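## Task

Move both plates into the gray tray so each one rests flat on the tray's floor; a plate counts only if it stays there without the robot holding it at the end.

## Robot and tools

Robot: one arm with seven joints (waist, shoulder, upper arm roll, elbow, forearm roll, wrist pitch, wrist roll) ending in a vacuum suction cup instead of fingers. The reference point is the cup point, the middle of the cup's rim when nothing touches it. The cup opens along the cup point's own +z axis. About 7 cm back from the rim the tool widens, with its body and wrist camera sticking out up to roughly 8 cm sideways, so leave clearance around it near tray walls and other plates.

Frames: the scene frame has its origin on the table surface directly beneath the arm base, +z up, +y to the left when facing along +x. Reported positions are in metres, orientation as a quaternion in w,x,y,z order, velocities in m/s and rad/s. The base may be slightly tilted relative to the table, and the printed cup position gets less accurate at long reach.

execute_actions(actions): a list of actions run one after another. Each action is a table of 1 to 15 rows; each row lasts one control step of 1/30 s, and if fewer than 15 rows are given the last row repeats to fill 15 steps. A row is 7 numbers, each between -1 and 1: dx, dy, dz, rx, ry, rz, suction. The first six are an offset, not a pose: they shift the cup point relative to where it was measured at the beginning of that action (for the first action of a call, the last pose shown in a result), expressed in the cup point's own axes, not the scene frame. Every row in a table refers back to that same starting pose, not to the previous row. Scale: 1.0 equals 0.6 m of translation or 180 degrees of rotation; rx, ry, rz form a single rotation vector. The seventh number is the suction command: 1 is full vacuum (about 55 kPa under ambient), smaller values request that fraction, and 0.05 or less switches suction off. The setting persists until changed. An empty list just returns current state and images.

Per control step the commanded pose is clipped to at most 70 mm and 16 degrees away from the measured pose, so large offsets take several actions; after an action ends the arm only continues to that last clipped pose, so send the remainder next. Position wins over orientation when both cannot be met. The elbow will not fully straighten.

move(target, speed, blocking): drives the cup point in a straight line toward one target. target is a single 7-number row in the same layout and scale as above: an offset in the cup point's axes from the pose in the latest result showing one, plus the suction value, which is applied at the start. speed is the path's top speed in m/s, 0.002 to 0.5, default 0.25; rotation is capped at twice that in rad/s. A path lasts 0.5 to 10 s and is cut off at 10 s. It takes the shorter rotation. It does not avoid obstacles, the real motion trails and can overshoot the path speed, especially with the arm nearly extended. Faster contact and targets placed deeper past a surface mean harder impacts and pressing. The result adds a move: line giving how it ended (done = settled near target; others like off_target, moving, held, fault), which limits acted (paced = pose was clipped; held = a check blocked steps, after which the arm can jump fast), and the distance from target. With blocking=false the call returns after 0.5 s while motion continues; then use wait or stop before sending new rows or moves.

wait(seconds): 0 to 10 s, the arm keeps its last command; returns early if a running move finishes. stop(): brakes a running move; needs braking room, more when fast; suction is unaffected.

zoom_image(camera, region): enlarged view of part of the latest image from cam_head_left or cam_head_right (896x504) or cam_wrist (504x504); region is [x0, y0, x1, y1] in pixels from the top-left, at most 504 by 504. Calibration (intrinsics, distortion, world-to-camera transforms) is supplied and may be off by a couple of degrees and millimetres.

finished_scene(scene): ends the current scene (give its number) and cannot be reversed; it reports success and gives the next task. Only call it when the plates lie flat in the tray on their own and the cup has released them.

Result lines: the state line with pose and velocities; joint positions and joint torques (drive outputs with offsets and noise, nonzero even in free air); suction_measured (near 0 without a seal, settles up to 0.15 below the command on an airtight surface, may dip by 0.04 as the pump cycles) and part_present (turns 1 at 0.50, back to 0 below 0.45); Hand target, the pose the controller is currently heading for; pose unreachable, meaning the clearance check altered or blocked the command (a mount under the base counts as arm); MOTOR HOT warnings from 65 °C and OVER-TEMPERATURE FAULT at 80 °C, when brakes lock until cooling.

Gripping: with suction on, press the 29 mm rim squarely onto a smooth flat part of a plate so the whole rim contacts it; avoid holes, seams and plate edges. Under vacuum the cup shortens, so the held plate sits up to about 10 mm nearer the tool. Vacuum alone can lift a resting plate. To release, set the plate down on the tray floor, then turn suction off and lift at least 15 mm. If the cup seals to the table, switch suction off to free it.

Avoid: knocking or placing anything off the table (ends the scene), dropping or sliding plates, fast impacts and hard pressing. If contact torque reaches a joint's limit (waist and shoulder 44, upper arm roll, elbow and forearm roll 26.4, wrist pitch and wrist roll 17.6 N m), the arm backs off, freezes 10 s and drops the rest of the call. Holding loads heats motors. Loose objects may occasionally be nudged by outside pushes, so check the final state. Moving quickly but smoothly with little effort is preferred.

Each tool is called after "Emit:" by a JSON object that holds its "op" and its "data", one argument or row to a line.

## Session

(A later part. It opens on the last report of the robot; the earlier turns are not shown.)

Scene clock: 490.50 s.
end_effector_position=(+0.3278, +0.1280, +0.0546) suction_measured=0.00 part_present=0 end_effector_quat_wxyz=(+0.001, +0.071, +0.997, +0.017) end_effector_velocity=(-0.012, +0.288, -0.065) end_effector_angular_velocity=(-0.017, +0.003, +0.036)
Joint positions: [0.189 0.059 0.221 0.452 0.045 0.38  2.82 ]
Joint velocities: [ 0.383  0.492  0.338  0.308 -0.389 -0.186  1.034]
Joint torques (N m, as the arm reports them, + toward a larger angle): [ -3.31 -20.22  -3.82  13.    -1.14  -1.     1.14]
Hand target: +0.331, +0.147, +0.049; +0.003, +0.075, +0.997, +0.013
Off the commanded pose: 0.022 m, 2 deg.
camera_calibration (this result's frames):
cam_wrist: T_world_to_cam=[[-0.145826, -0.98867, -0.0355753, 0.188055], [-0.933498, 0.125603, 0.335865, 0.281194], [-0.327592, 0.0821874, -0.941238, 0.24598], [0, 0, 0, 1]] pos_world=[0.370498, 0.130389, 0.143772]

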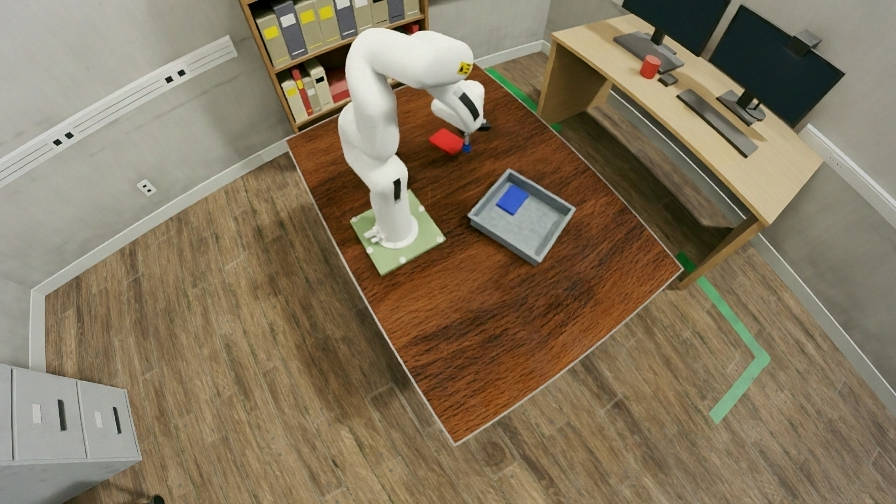

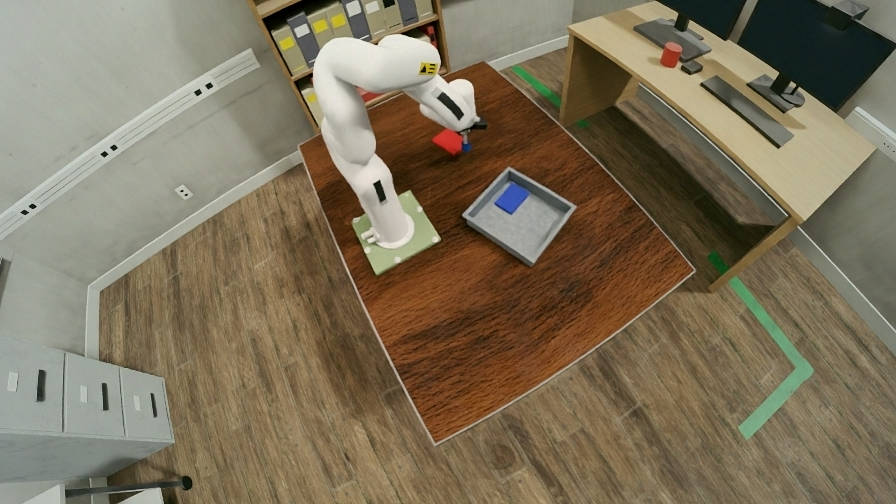

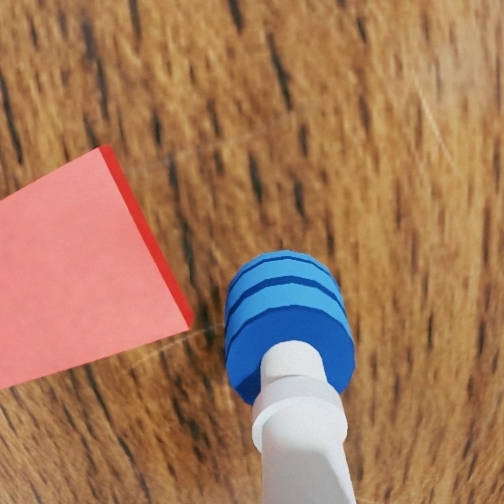

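Emit:
{"op": "execute_actions", "data": {
  "actions": []
}}

Scene clock: 491.97 s.
end_effector_position=(+0.3306, +0.1473, +0.0490) suction_measured=0.00 part_present=0 end_effector_quat_wxyz=(+0.003, +0.075, +0.997, +0.013) end_effector_velocity=(+0.000, -0.001, -0.000) end_effector_angular_velocity=(+0.000, -0.000, -0.002)
Joint positions: [ 0.217  0.105  0.237  0.485 -0.012  0.366  2.92 ]
Joint velocities: [-0.001  0.    -0.001 -0.    -0.    -0.001  0.   ]
Joint torques (N m, as the arm reports them, + toward a larger angle): [ -0.45 -20.87   0.31  12.53   0.06  -1.09   1.24]
Hand target: +0.331, +0.147, +0.049; +0.003, +0.075, +0.997, +0.013
Off the commanded pose: 0.004 m, 1 deg.
camera_calibration (this result's frames):
cam_wrist: T_world_to_cam=[[-0.15201, -0.987955, -0.0289582, 0.209049], [-0.933945, 0.133988, 0.331351, 0.282428], [-0.32348, 0.0774142, -0.943063, 0.239411], [0, 0, 0, 1]] pos_world=[0.372994, 0.150155, 0.13825]

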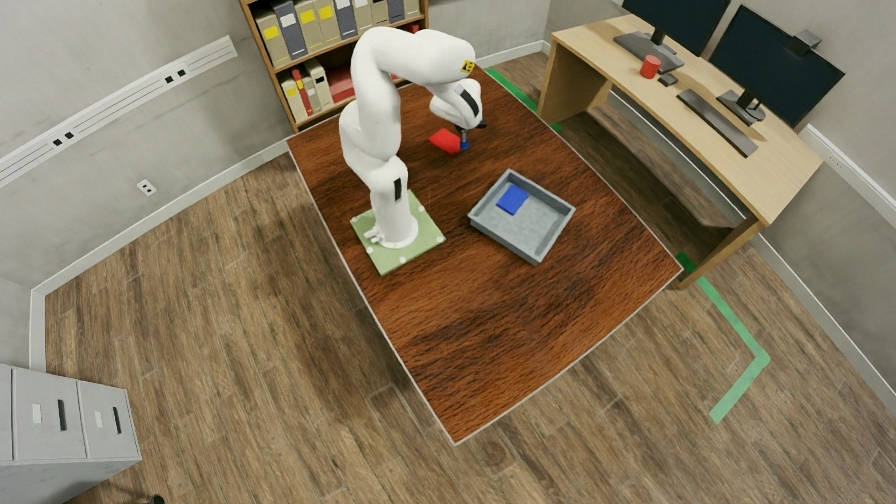

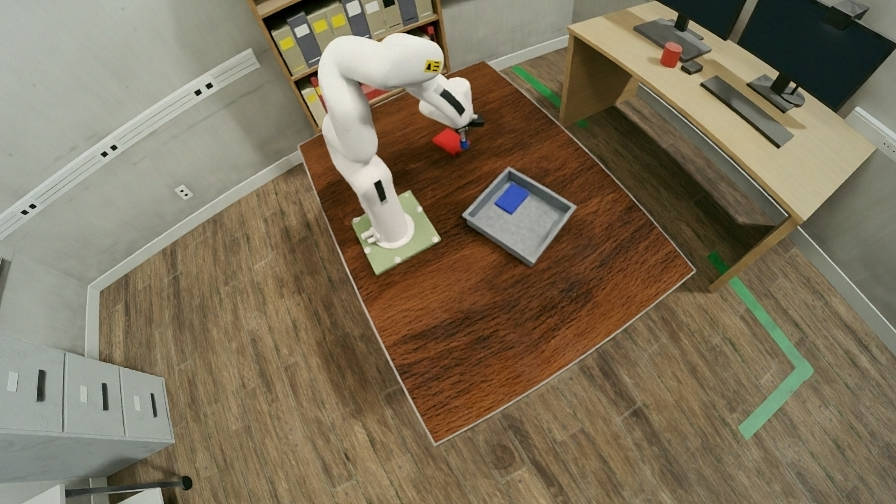

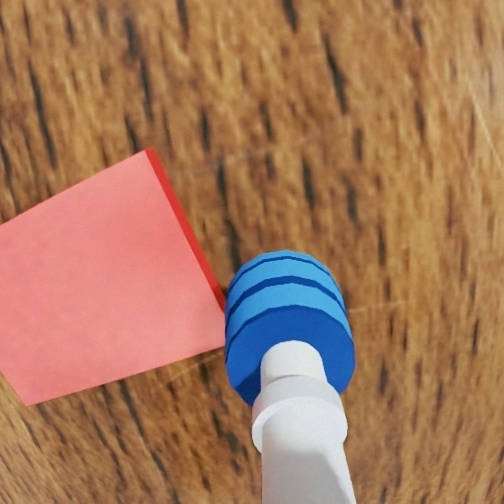

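Emit:
{"op": "zoom_image", "data": {
  "camera": "cam_wrist",
  "region": [0, 130, 290, 420]
}}

Region (0, 130, 290, 420) of cam_wrist's 504x504 image, scaled by 1.738, with more detail than that image has.

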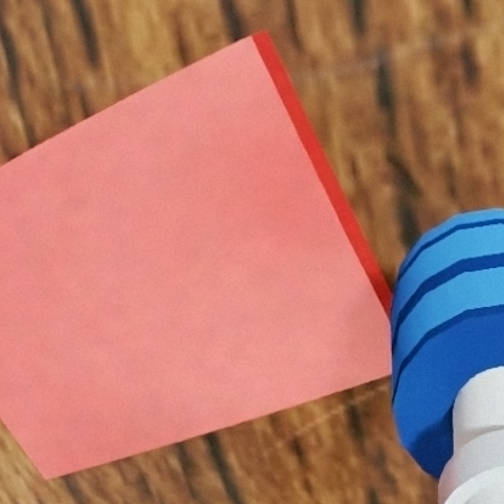

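Emit:
{"op": "execute_actions", "data": {
  "actions": [
    [[0.00025,0.00078,0.00002,0.00006,0,0,0],[0.00169,0.00533,0.00035,0.00039,0.00006,0,0],[0.00487,0.01528,0.00201,0.00111,0.00017,0,0],[0.0097,0.03037,0.00565,0.00221,0.00033,0,0],[0.0157,0.04906,0.01151,0.00357,0.00054,0,0],[0.02213,0.06901,0.01915,0.00503,0.00076,0,0],[0.02814,0.08762,0.02826,0.00639,0.00097,0,0],[0.033,0.10255,0.03798,0.00749,0.00113,0,0],[0.03621,0.11228,0.04755,0.00821,0.00124,0,1],[0.03768,0.11661,0.05629,0.00854,0.00129,0,1],[0.03796,0.1172,0.06344,0.0086,0.0013,0,1],[0.03798,0.11705,0.06874,0.0086,0.0013,0,1],[0.03799,0.11696,0.07206,0.0086,0.0013,0,1],[0.038,0.11693,0.07347,0.0086,0.0013,0,1],[0.038,0.11692,0.07368,0.0086,0.0013,0,1]]
  ]
}}

Scene clock: 562.13 s.
end_effector_position=(+0.3149, +0.2194, +0.0131) suction_measured=0.00 part_present=0 end_effector_quat_wxyz=(-0.005, +0.071, +0.997, +0.006) end_effector_velocity=(+0.024, +0.004, -0.118) end_effector_angular_velocity=(-0.141, +0.000, -0.094)
Joint positions: [ 0.36   0.294  0.255  0.588 -0.187  0.31   3.233]
Joint velocities: [ 0.268  0.47  -0.331  0.208 -0.567 -0.17   0.566]
Joint torques (N m, as the arm reports them, + toward a larger angle): [ -1.14 -32.27   0.37  11.52   1.23  -1.12   1.18]
Hand target: +0.318, +0.221, +0.007; -0.002, +0.074, +0.997, +0.002
Off the commanded pose: 0.008 m, 1 deg.
camera_calibration (this result's frames):
cam_wrist: T_world_to_cam=[[-0.144936, -0.989344, -0.0138314, 0.27468], [-0.928864, 0.131233, 0.346394, 0.268831], [-0.340888, 0.0630524, -0.937987, 0.203564], [0, 0, 0, 1]] pos_world=[0.358911, 0.223638, 0.101618]

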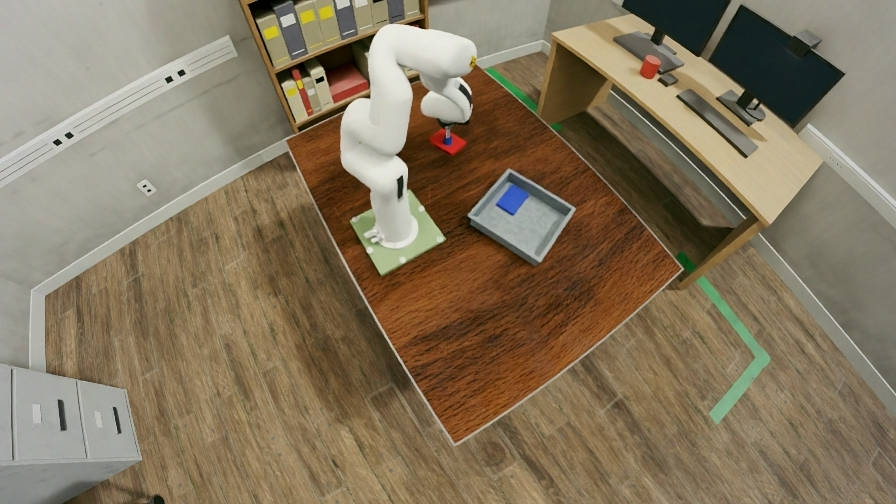

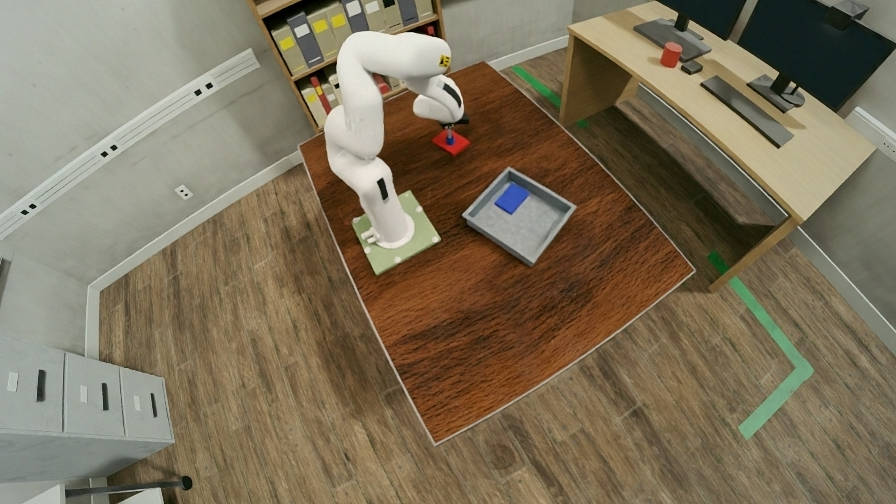

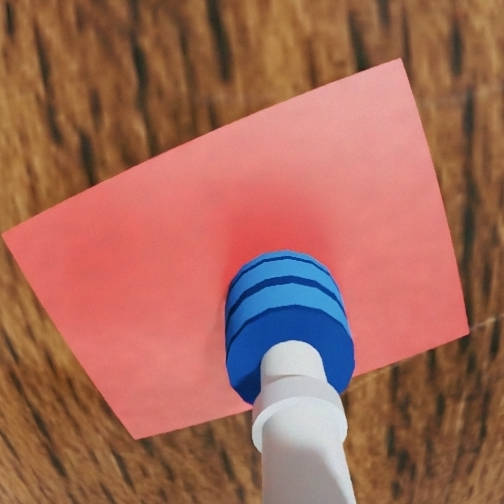

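Emit:
{"op": "execute_actions", "data": {
  "actions": []
}}

Scene clock: 563.70 s.
end_effector_position=(+0.3184, +0.2209, +0.0072) suction_measured=1.00 part_present=1 end_effector_quat_wxyz=(-0.002, +0.074, +0.997, +0.002) end_effector_velocity=(-0.000, -0.000, -0.000) end_effector_angular_velocity=(-0.001, +0.000, -0.000)
Joint positions: [ 0.383  0.321  0.229  0.605 -0.227  0.3    3.274]
Joint velocities: [ 0.001  0.    -0.001 -0.001  0.     0.    -0.   ]
Joint torques (N m, as the arm reports them, + toward a larger angle): [ -0.51 -25.98   1.38  11.47   0.11  -1.09   1.45]
Hand target: +0.318, +0.221, +0.007; -0.002, +0.074, +0.997, +0.002
Off the commanded pose: 0.001 m, 0 deg.
camera_calibration (this result's frames):
cam_wrist: T_world_to_cam=[[-0.150661, -0.988567, -0.00601538, 0.278158], [-0.930356, 0.139727, 0.33899, 0.272563], [-0.334274, 0.056669, -0.940771, 0.198357], [0, 0, 0, 1]] pos_world=[0.361794, 0.225653, 0.0958853]

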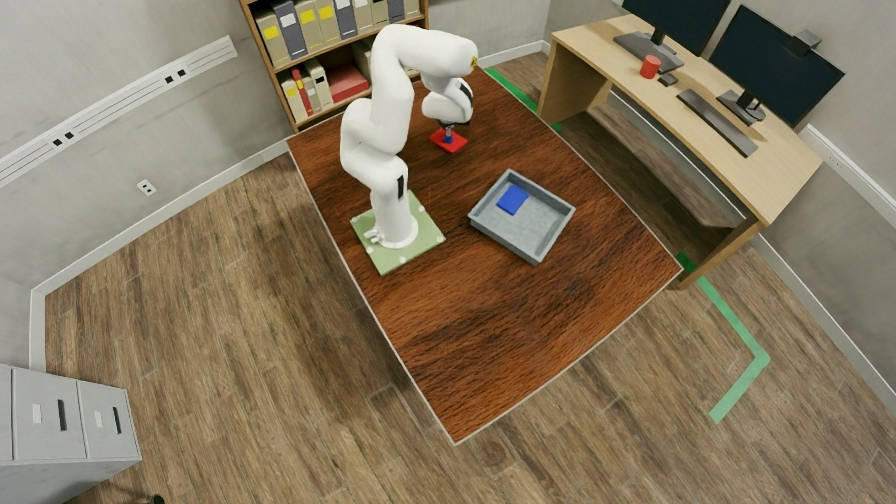

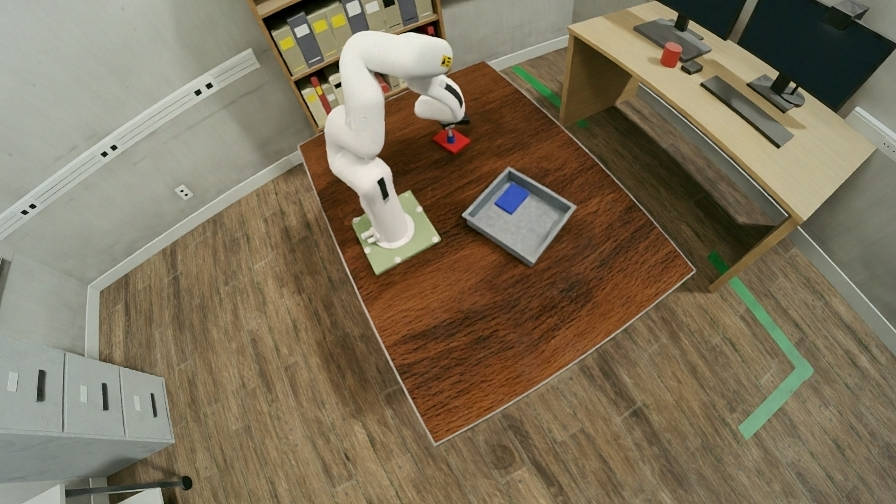

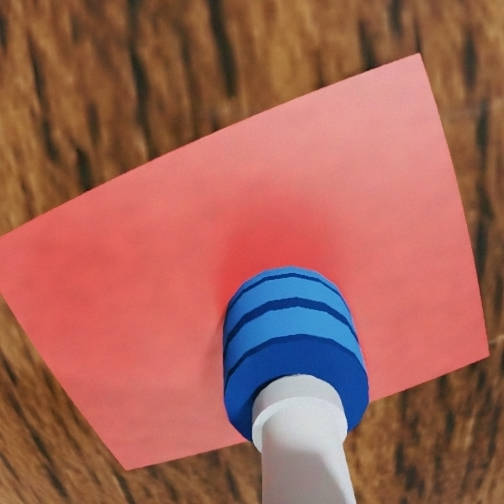

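Emit:
{"op": "execute_actions", "data": {
  "actions": [
    [[0.00003,-0.00037,-0.0004,0.0001,-0.0001,0,1],[0.00023,-0.00282,-0.0028,0.0003,-0.0003,0,1],[0.00075,-0.00907,-0.00829,0.0006,-0.0006,0,1],[0.00166,-0.02003,-0.01707,0.0009,-0.0009,0,1],[0.00296,-0.03571,-0.02867,0.0012,-0.0011,0,1],[0.00457,-0.05518,-0.04217,0.0013,-0.0012,0,1],[0.00635,-0.07674,-0.05633,0.0013,-0.0012,0,1],[0.00817,-0.09866,-0.06983,0.0013,-0.0012,0,1],[0.00998,-0.12059,-0.08145,0.0013,-0.0012,0,1],[0.0118,-0.14251,-0.09027,0.0013,-0.0012,0,1],[0.01361,-0.16444,-0.09581,0.0013,-0.0012,0,1],[0.01543,-0.18636,-0.0983,0.0013,-0.0012,0,1],[0.01724,-0.20829,-0.09877,0.0013,-0.0012,0,1],[0.01906,-0.23021,-0.09885,0.0013,-0.0012,0,1],[0.02087,-0.25214,-0.09894,0.0013,-0.0012,0,1]],
    [[0.00709,-0.10091,-0.007,-0.0057,0,-0.00414,1],[0.00863,-0.12286,-0.0066,-0.0057,0,-0.00496,1],[0.01018,-0.1448,-0.0062,-0.0057,0,-0.0068,1],[0.01172,-0.16675,-0.0058,-0.0057,0,-0.00967,1],[0.01326,-0.18869,-0.0054,-0.0057,0,-0.01336,1],[0.0148,-0.21064,-0.005,-0.0057,0,-0.0175,1],[0.01634,-0.23258,-0.0046,-0.0057,0,-0.02164,1],[0.01789,-0.25453,-0.0041,-0.0057,0,-0.02533,1],[0.01943,-0.27647,-0.0033,-0.0057,0,-0.0282,1],[0.02094,-0.29792,-0.002,-0.0057,0,-0.03004,1],[0.02225,-0.31657,-0.0006,-0.0057,0,-0.03086,1],[0.02321,-0.33034,0.0008,-0.0057,0,-0.031,1],[0.02379,-0.33852,0.0018,-0.0057,0,-0.031,1],[0.02402,-0.34181,0.0023,-0.0057,0,-0.031,1],[0.02406,-0.34231,0.0024,-0.0057,0,-0.031,1]]
  ]
}}

Scene clock: 684.70 s.
end_effector_position=(+0.2524, -0.0523, +0.0502) suction_measured=0.99 part_present=1 end_effector_quat_wxyz=(+0.005, +0.041, +0.999, -0.019) end_effector_velocity=(-0.043, -0.274, +0.018) end_effector_angular_velocity=(+0.048, -0.056, +0.100)
Joint positions: [-0.066 -0.198 -0.111  0.136 -0.185  0.321  2.388]
Joint velocities: [-0.534 -0.098 -0.685 -0.018 -0.215 -0.014 -1.102]
Joint torques (N m, as the arm reports them, + toward a larger angle): [ 2.17 -6.44  2.13 10.6   1.72 -0.6   1.38]
Hand target: +0.249, -0.073, +0.052; +0.006, +0.034, +0.999, -0.014
Off the commanded pose: 0.024 m, 2 deg.
camera_calibration (this result's frames):
cam_wrist: T_world_to_cam=[[-0.0846891, -0.995774, 0.0355095, -0.020673], [-0.941534, 0.0916377, 0.324217, 0.23584], [-0.326101, -0.00597573, -0.945316, 0.22719], [0, 0, 0, 1]] pos_world=[0.294387, -0.0408398, 0.139037]

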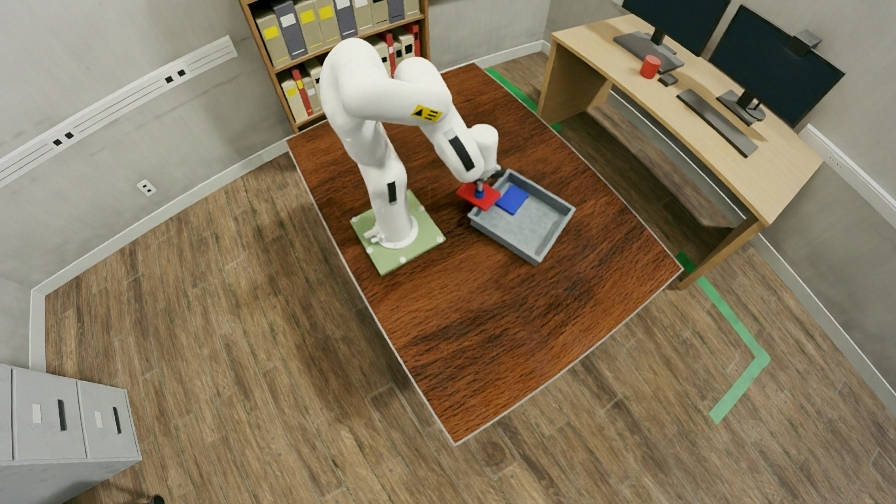

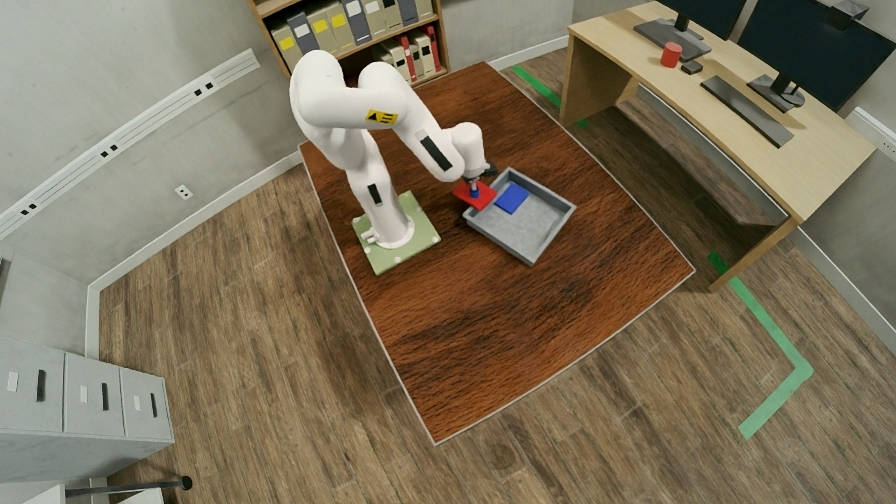

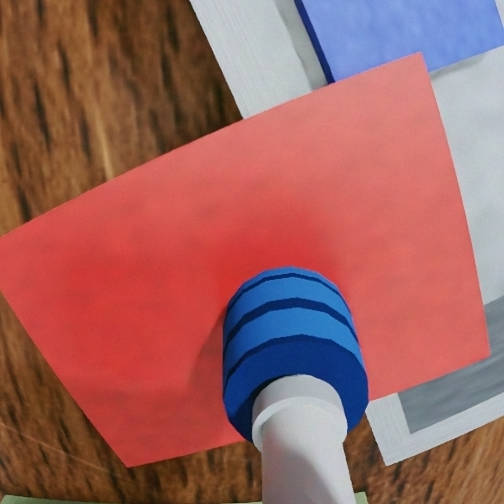

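Emit:
{"op": "execute_actions", "data": {
  "actions": []
}}

Scene clock: 687.63 s.
end_effector_position=(+0.2493, -0.0733, +0.0516) suction_measured=0.96 part_present=1 end_effector_quat_wxyz=(+0.006, +0.034, +0.999, -0.014) end_effector_velocity=(-0.000, -0.000, -0.000) end_effector_angular_velocity=(+0.001, +0.001, -0.001)
Joint positions: [-0.099 -0.201 -0.172  0.139 -0.186  0.323  2.284]
Joint velocities: [ 0.    -0.    -0.001 -0.001  0.     0.    -0.   ]
Joint torques (N m, as the arm reports them, + toward a larger angle): [ -0.5  -10.8    0.17  12.05   0.14  -0.97   1.36]
Hand target: +0.249, -0.073, +0.052; +0.006, +0.034, +0.999, -0.014
Off the commanded pose: 0.004 m, 1 deg.
camera_calibration (this result's frames):
cam_wrist: T_world_to_cam=[[-0.0713345, -0.997111, 0.0261145, -0.0448696], [-0.94358, 0.0759464, 0.322319, 0.233786], [-0.323371, -0.0016487, -0.946271, 0.227003], [0, 0, 0, 1]] pos_world=[0.290801, -0.0621209, 0.140625]

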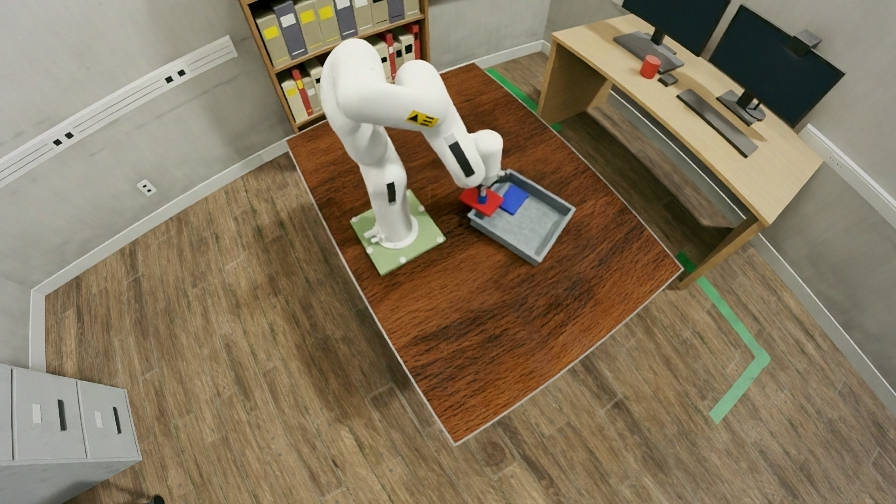

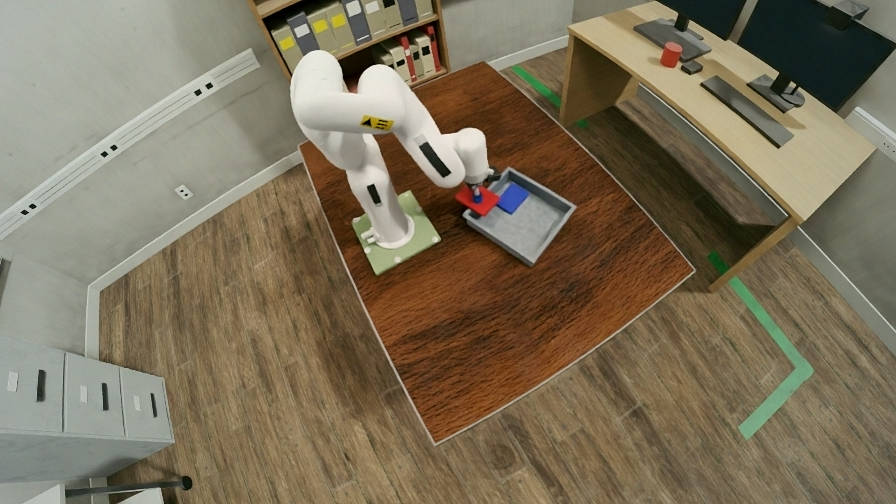

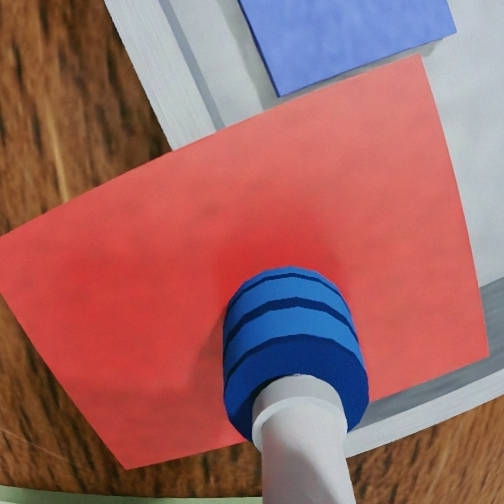

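Emit:
{"op": "zoom_image", "data": {
  "camera": "cam_wrist",
  "region": [90, 0, 290, 170]
}}

Emit:
{"op": "zoom_image", "data": {
  "camera": "cam_wrist",
  "region": [260, 0, 480, 130]
}}

Emit:
{"op": "zoom_image", "data": {
  "camera": "cam_wrist",
  "region": [324, 260, 504, 480]
}}

Region (90, 0, 290, 170) of cam_wrist's 504x504 image, scaled by 2.520, with more detail than that image has; it fills the top 428 rows of this view, and the rest is white.

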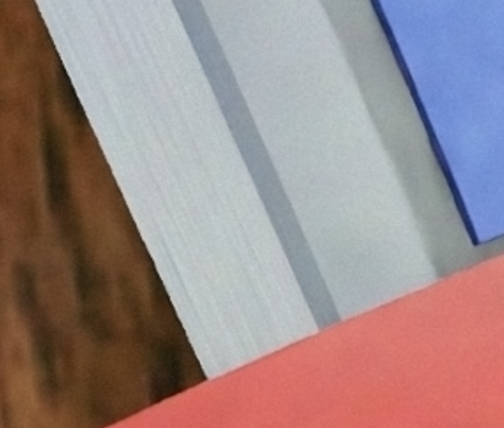

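Region (260, 0, 480, 130) of cam_wrist's 504x504 image, scaled by 2.291, with more detail than that image has; it fills the top 298 rows of this view, and the rest is white.

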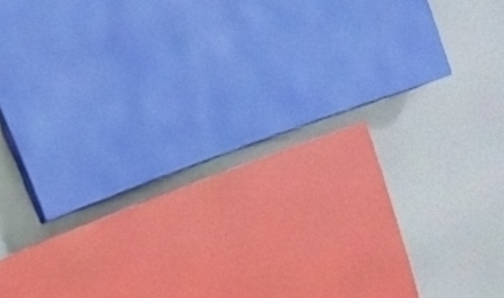

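Region (324, 260, 504, 480) of cam_wrist's 504x504 image, scaled by 2.291, with more detail than that image has; it fills the left 412 columns of this view, and the rest is white.

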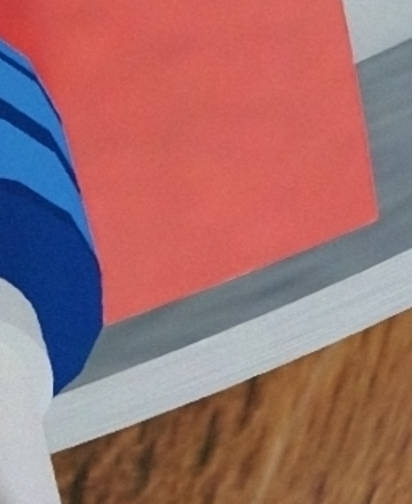

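Emit:
{"op": "execute_actions", "data": {
  "actions": [
    [[-0.00001,-0.00001,-0.00043,0,0,0,1],[-0.00004,-0.00007,-0.00265,0,0,0,1],[-0.00029,-0.00083,-0.00672,-0.0002,0.0001,0,1],[-0.00154,-0.00482,-0.01144,-0.0013,0.0006,0,1],[-0.00424,-0.01356,-0.01526,-0.0033,0.0016,0,1],[-0.0084,-0.0271,-0.01704,-0.0056,0.0027,0,1],[-0.01373,-0.04445,-0.01691,-0.0076,0.0037,0,1],[-0.0197,-0.0639,-0.01628,-0.0087,0.0042,0,1],[-0.02567,-0.08335,-0.01565,-0.0089,0.0043,0,1],[-0.03099,-0.10069,-0.01509,-0.0089,0.0043,0,1],[-0.03512,-0.11417,-0.01465,-0.0089,0.0043,0,1],[-0.03777,-0.1228,-0.01438,-0.0089,0.0043,0,1],[-0.03895,-0.12665,-0.01425,-0.0089,0.0043,0,1],[-0.03915,-0.1273,-0.01423,-0.0089,0.0043,0,1],[-0.03915,-0.1273,-0.01423,-0.0089,0.0043,0,1]]
  ]
}}

Scene clock: 798.20 s.
end_effector_position=(+0.2625, -0.1441, +0.0655) suction_measured=0.98 part_present=1 end_effector_quat_wxyz=(+0.002, +0.038, +0.999, -0.009) end_effector_velocity=(+0.050, -0.144, -0.010) end_effector_angular_velocity=(+0.072, +0.019, +0.013)
Joint positions: [-0.165 -0.139 -0.312  0.279 -0.146  0.404  2.043]
Joint velocities: [ 0.003  0.42  -0.283  0.405  0.385  0.02  -0.661]
Joint torques (N m, as the arm reports them, + toward a larger angle): [  1.54 -14.15   3.92  10.29   0.19  -0.8    1.84]
Hand target: +0.266, -0.151, +0.063; +0.000, +0.035, +0.999, -0.004
Off the commanded pose: 0.009 m, 1 deg.
camera_calibration (this result's frames):
cam_wrist: T_world_to_cam=[[-0.0799395, -0.99668, 0.015433, -0.11185], [-0.940212, 0.0805347, 0.330931, 0.246354], [-0.331075, 0.0119442, -0.943529, 0.248142], [0, 0, 0, 1]] pos_world=[0.304837, -0.134282, 0.154329]

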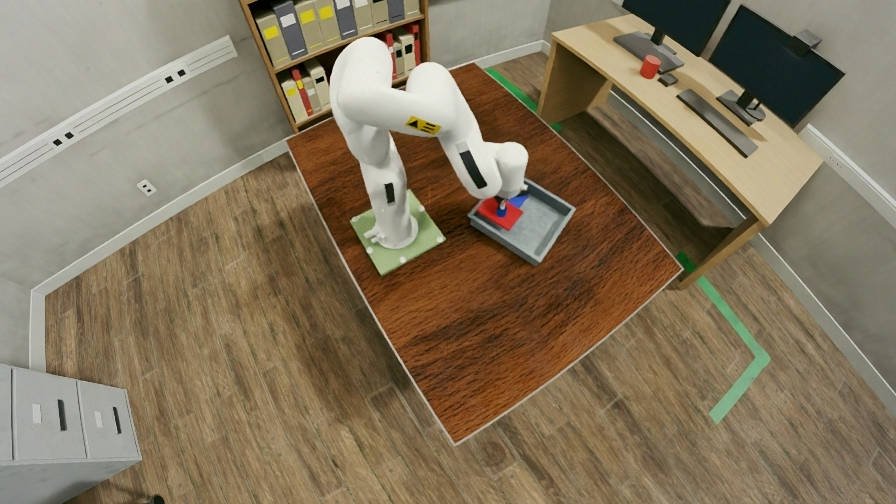

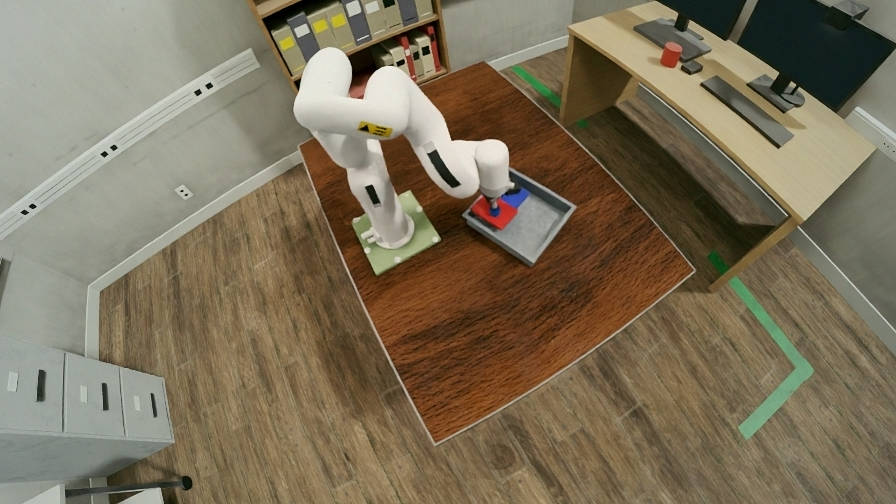

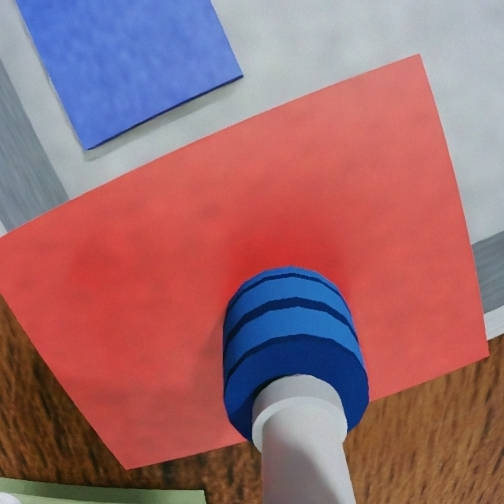

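Emit:
{"op": "execute_actions", "data": {
  "actions": []
}}

Scene clock: 803.57 s.
end_effector_position=(+0.2663, -0.1507, +0.0634) suction_measured=0.98 part_present=1 end_effector_quat_wxyz=(+0.000, +0.035, +0.999, -0.004) end_effector_velocity=(-0.000, +0.000, -0.000) end_effector_angular_velocity=(+0.000, +0.000, +0.000)
Joint positions: [-0.157 -0.107 -0.329  0.306 -0.106  0.405  1.99 ]
Joint velocities: [ 0. -0. -0. -0. -0. -0. -0.]
Joint torques (N m, as the arm reports them, + toward a larger angle): [ -0.42 -13.86   0.77  12.92  -0.18  -1.02   1.47]
Hand target: +0.266, -0.151, +0.063; +0.000, +0.035, +0.999, -0.004
Off the commanded pose: 0.001 m, 0 deg.
camera_calibration (this result's frames):
cam_wrist: T_world_to_cam=[[-0.0725516, -0.997349, 0.00561602, -0.119513], [-0.939723, 0.070244, 0.334644, 0.249313], [-0.334151, 0.0190015, -0.942328, 0.249292], [0, 0, 0, 1]] pos_world=[0.308915, -0.141446, 0.152155]

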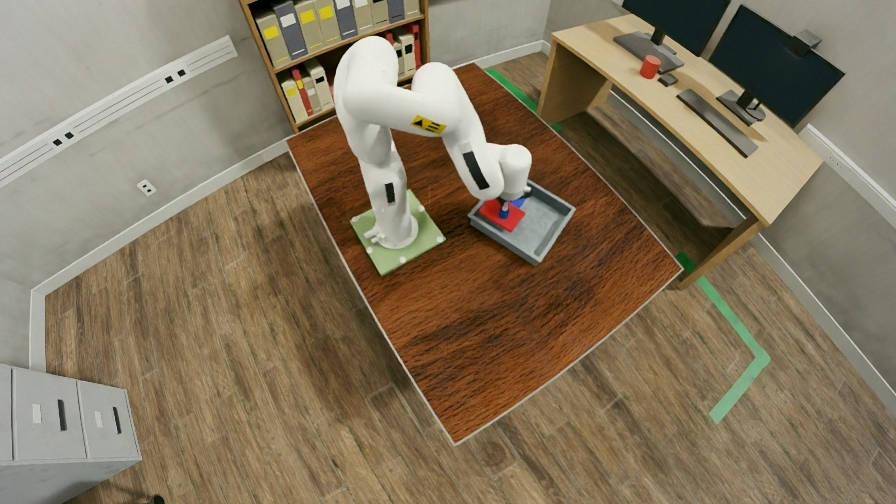

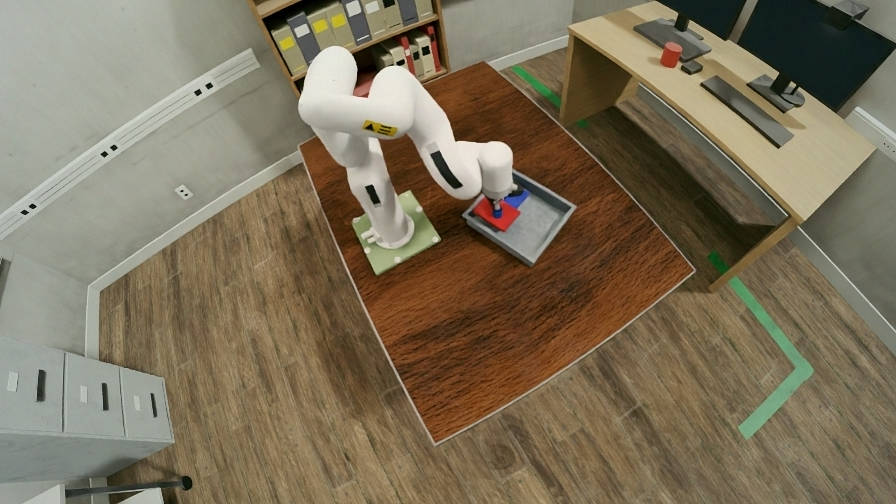

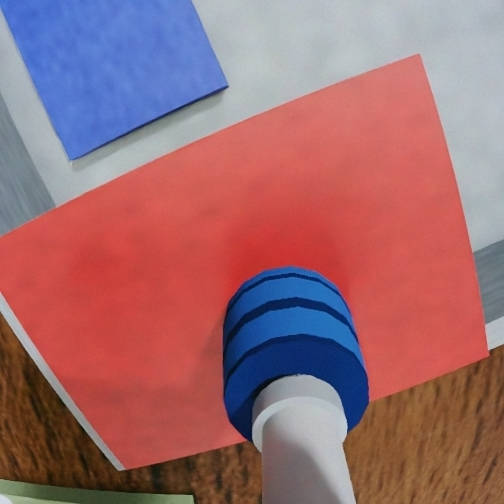

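Emit:
{"op": "zoom_image", "data": {
  "camera": "cam_wrist",
  "region": [0, 40, 260, 260]
}}

Emit:
{"op": "zoom_image", "data": {
  "camera": "cam_wrist",
  "region": [424, 220, 504, 380]
}}

Region (0, 40, 260, 260) of cam_wrist's 504x504 image, scaled by 1.938, with more detail than that image has; it fills the top 426 rows of this view, and the rest is white.

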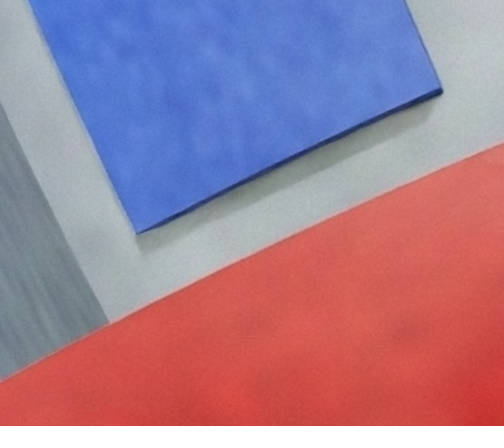

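Region (424, 220, 504, 380) of cam_wrist's 504x504 image, scaled by 3.150, with more detail than that image has.

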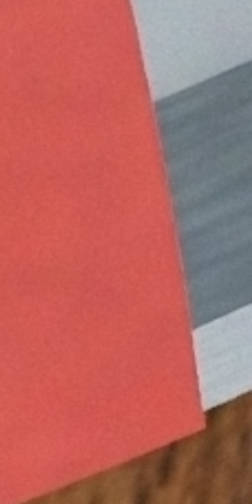

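Emit:
{"op": "execute_actions", "data": {
  "actions": [
    [[-0.0001,0.0,0.0004,-0.0001,0,0,1],[-0.0007,0.0003,0.0028,-0.0003,0,0,1],[-0.0017,0.0008,0.0082,-0.0009,0.0001,0,1],[-0.0029,0.0013,0.0168,-0.0015,0.0001,0,1],[-0.0039,0.0018,0.028,-0.0021,0.0002,0,1],[-0.0045,0.0022,0.041,-0.0023,0.0002,0,1],[-0.0046,0.0023,0.0545,-0.0024,0.0002,0,1],[-0.0046,0.0024,0.067,-0.0024,0.0002,0,1],[-0.0046,0.0025,0.0775,-0.0024,0.0002,0,1],[-0.0046,0.0025,0.0857,-0.0024,0.0002,0,1],[-0.0046,0.0026,0.0917,-0.0024,0.0002,0,1],[-0.0046,0.0026,0.0958,-0.0024,0.0002,0,1],[-0.0046,0.0026,0.0984,-0.0024,0.0002,0,1],[-0.0046,0.00265,0.0997,-0.0024,0.0002,0,1],[-0.0046,0.00265,0.1,-0.0024,0.0002,0,1]]
  ]
}}

Scene clock: 834.90 s.
end_effector_position=(+0.2650, -0.1487, +0.0109) suction_measured=0.99 part_present=1 end_effector_quat_wxyz=(-0.007, +0.035, +0.999, -0.008) end_effector_velocity=(+0.025, +0.003, -0.094) end_effector_angular_velocity=(-0.006, -0.014, +0.012)
Joint positions: [-0.123  0.138 -0.297  0.317  0.104  0.193  1.858]
Joint velocities: [-0.08   0.505  0.319  0.126  0.758 -0.368 -0.508]
Joint torques (N m, as the arm reports them, + toward a larger angle): [ -2.79 -23.96  -0.97  10.13  -0.07  -0.98   1.39]
Hand target: +0.268, -0.149, +0.004; -0.004, +0.035, +0.999, -0.007
Off the commanded pose: 0.009 m, 1 deg.
camera_calibration (this result's frames):
cam_wrist: T_world_to_cam=[[-0.0735119, -0.997204, 0.0134182, -0.117169], [-0.934424, 0.073573, 0.34848, 0.264387], [-0.348493, 0.0130791, -0.93722, 0.202248], [0, 0, 0, 1]] pos_world=[0.308918, -0.138939, 0.0989896]

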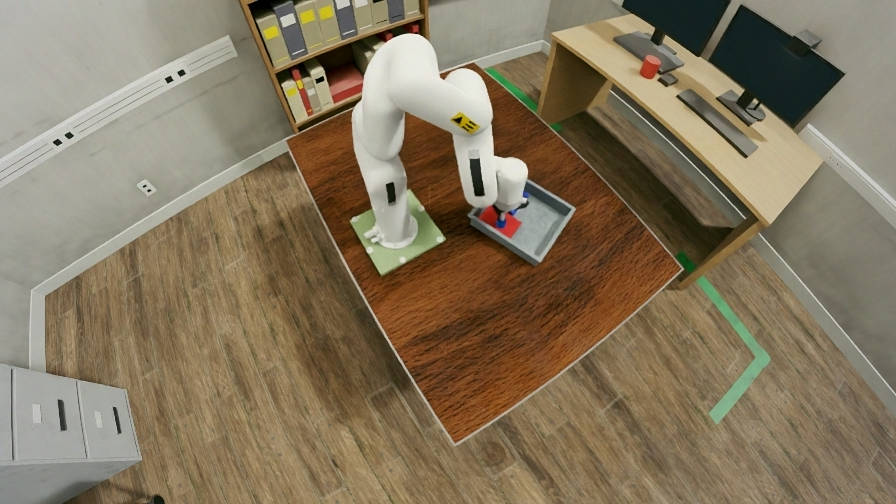

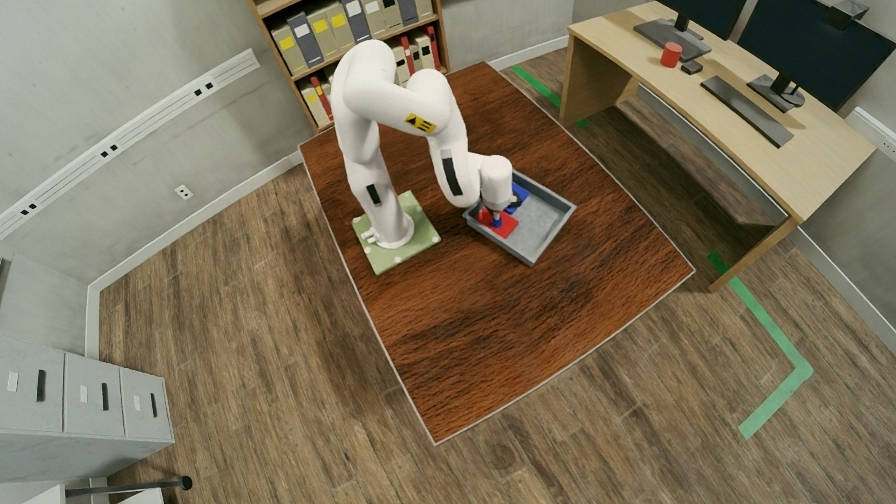

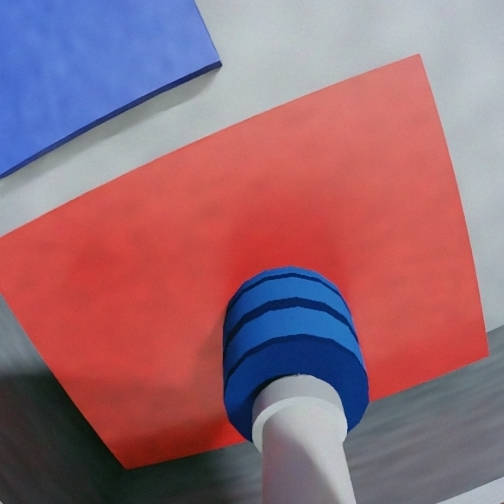

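Emit:
{"op": "execute_actions", "data": {
  "actions": []
}}

Scene clock: 836.93 s.
end_effector_position=(+0.2680, -0.1493, +0.0044) suction_measured=1.00 part_present=1 end_effector_quat_wxyz=(-0.004, +0.035, +0.999, -0.007) end_effector_velocity=(+0.000, +0.000, -0.000) end_effector_angular_velocity=(+0.000, +0.000, +0.001)
Joint positions: [-0.141  0.175 -0.261  0.329  0.176  0.166  1.806]
Joint velocities: [ 0.    -0.     0.001 -0.     0.    -0.    -0.   ]
Joint torques (N m, as the arm reports them, + toward a larger angle): [ -0.69 -18.66  -1.05   8.74   0.22  -0.93   1.32]
Hand target: +0.268, -0.149, +0.004; -0.004, +0.035, +0.999, -0.007
Off the commanded pose: 0.002 m, 1 deg.
camera_calibration (this result's frames):
cam_wrist: T_world_to_cam=[[-0.0742733, -0.997176, 0.0111138, -0.117167], [-0.936318, 0.0735672, 0.343361, 0.270083], [-0.343209, 0.0150965, -0.939138, 0.196085], [0, 0, 0, 1]] pos_world=[0.311479, -0.139665, 0.0927173]

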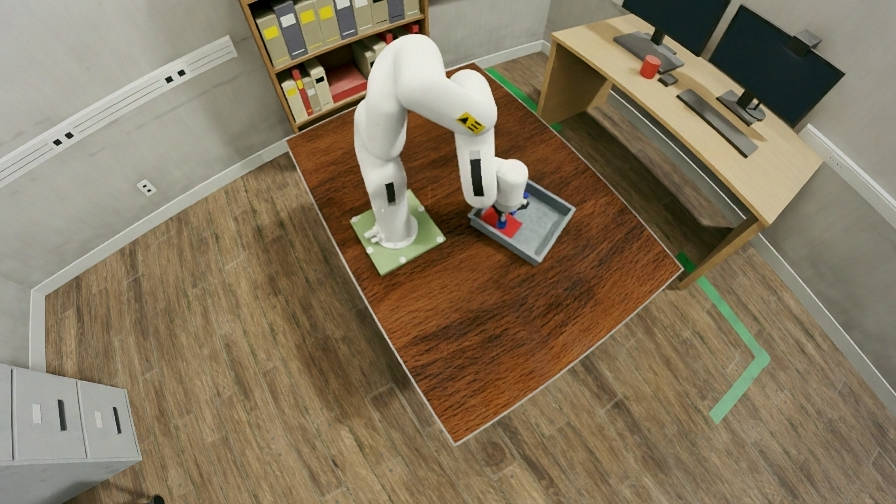

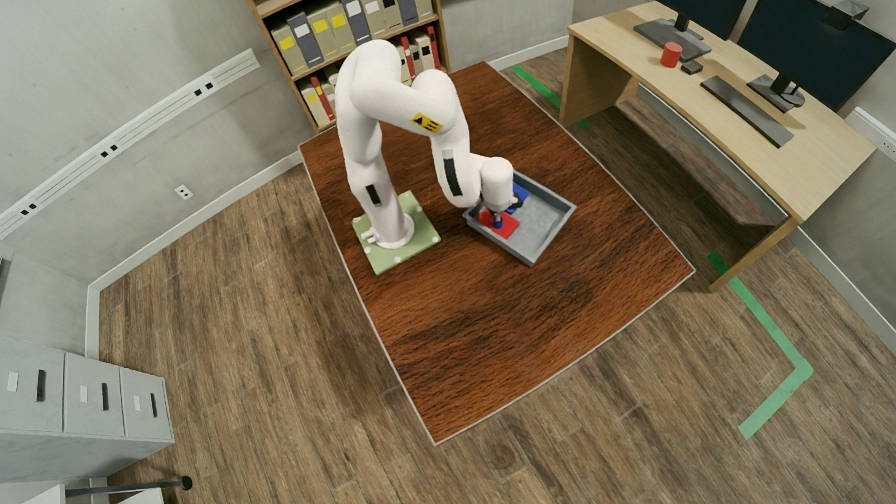

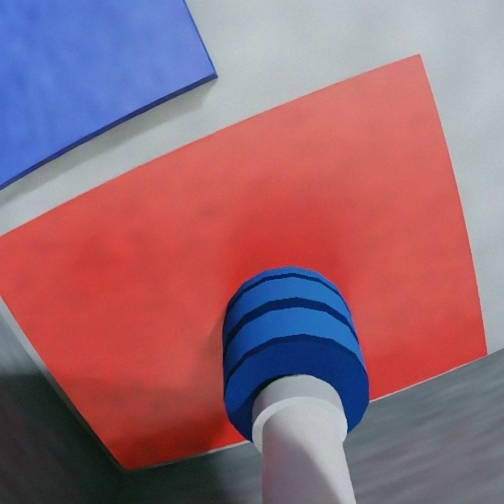

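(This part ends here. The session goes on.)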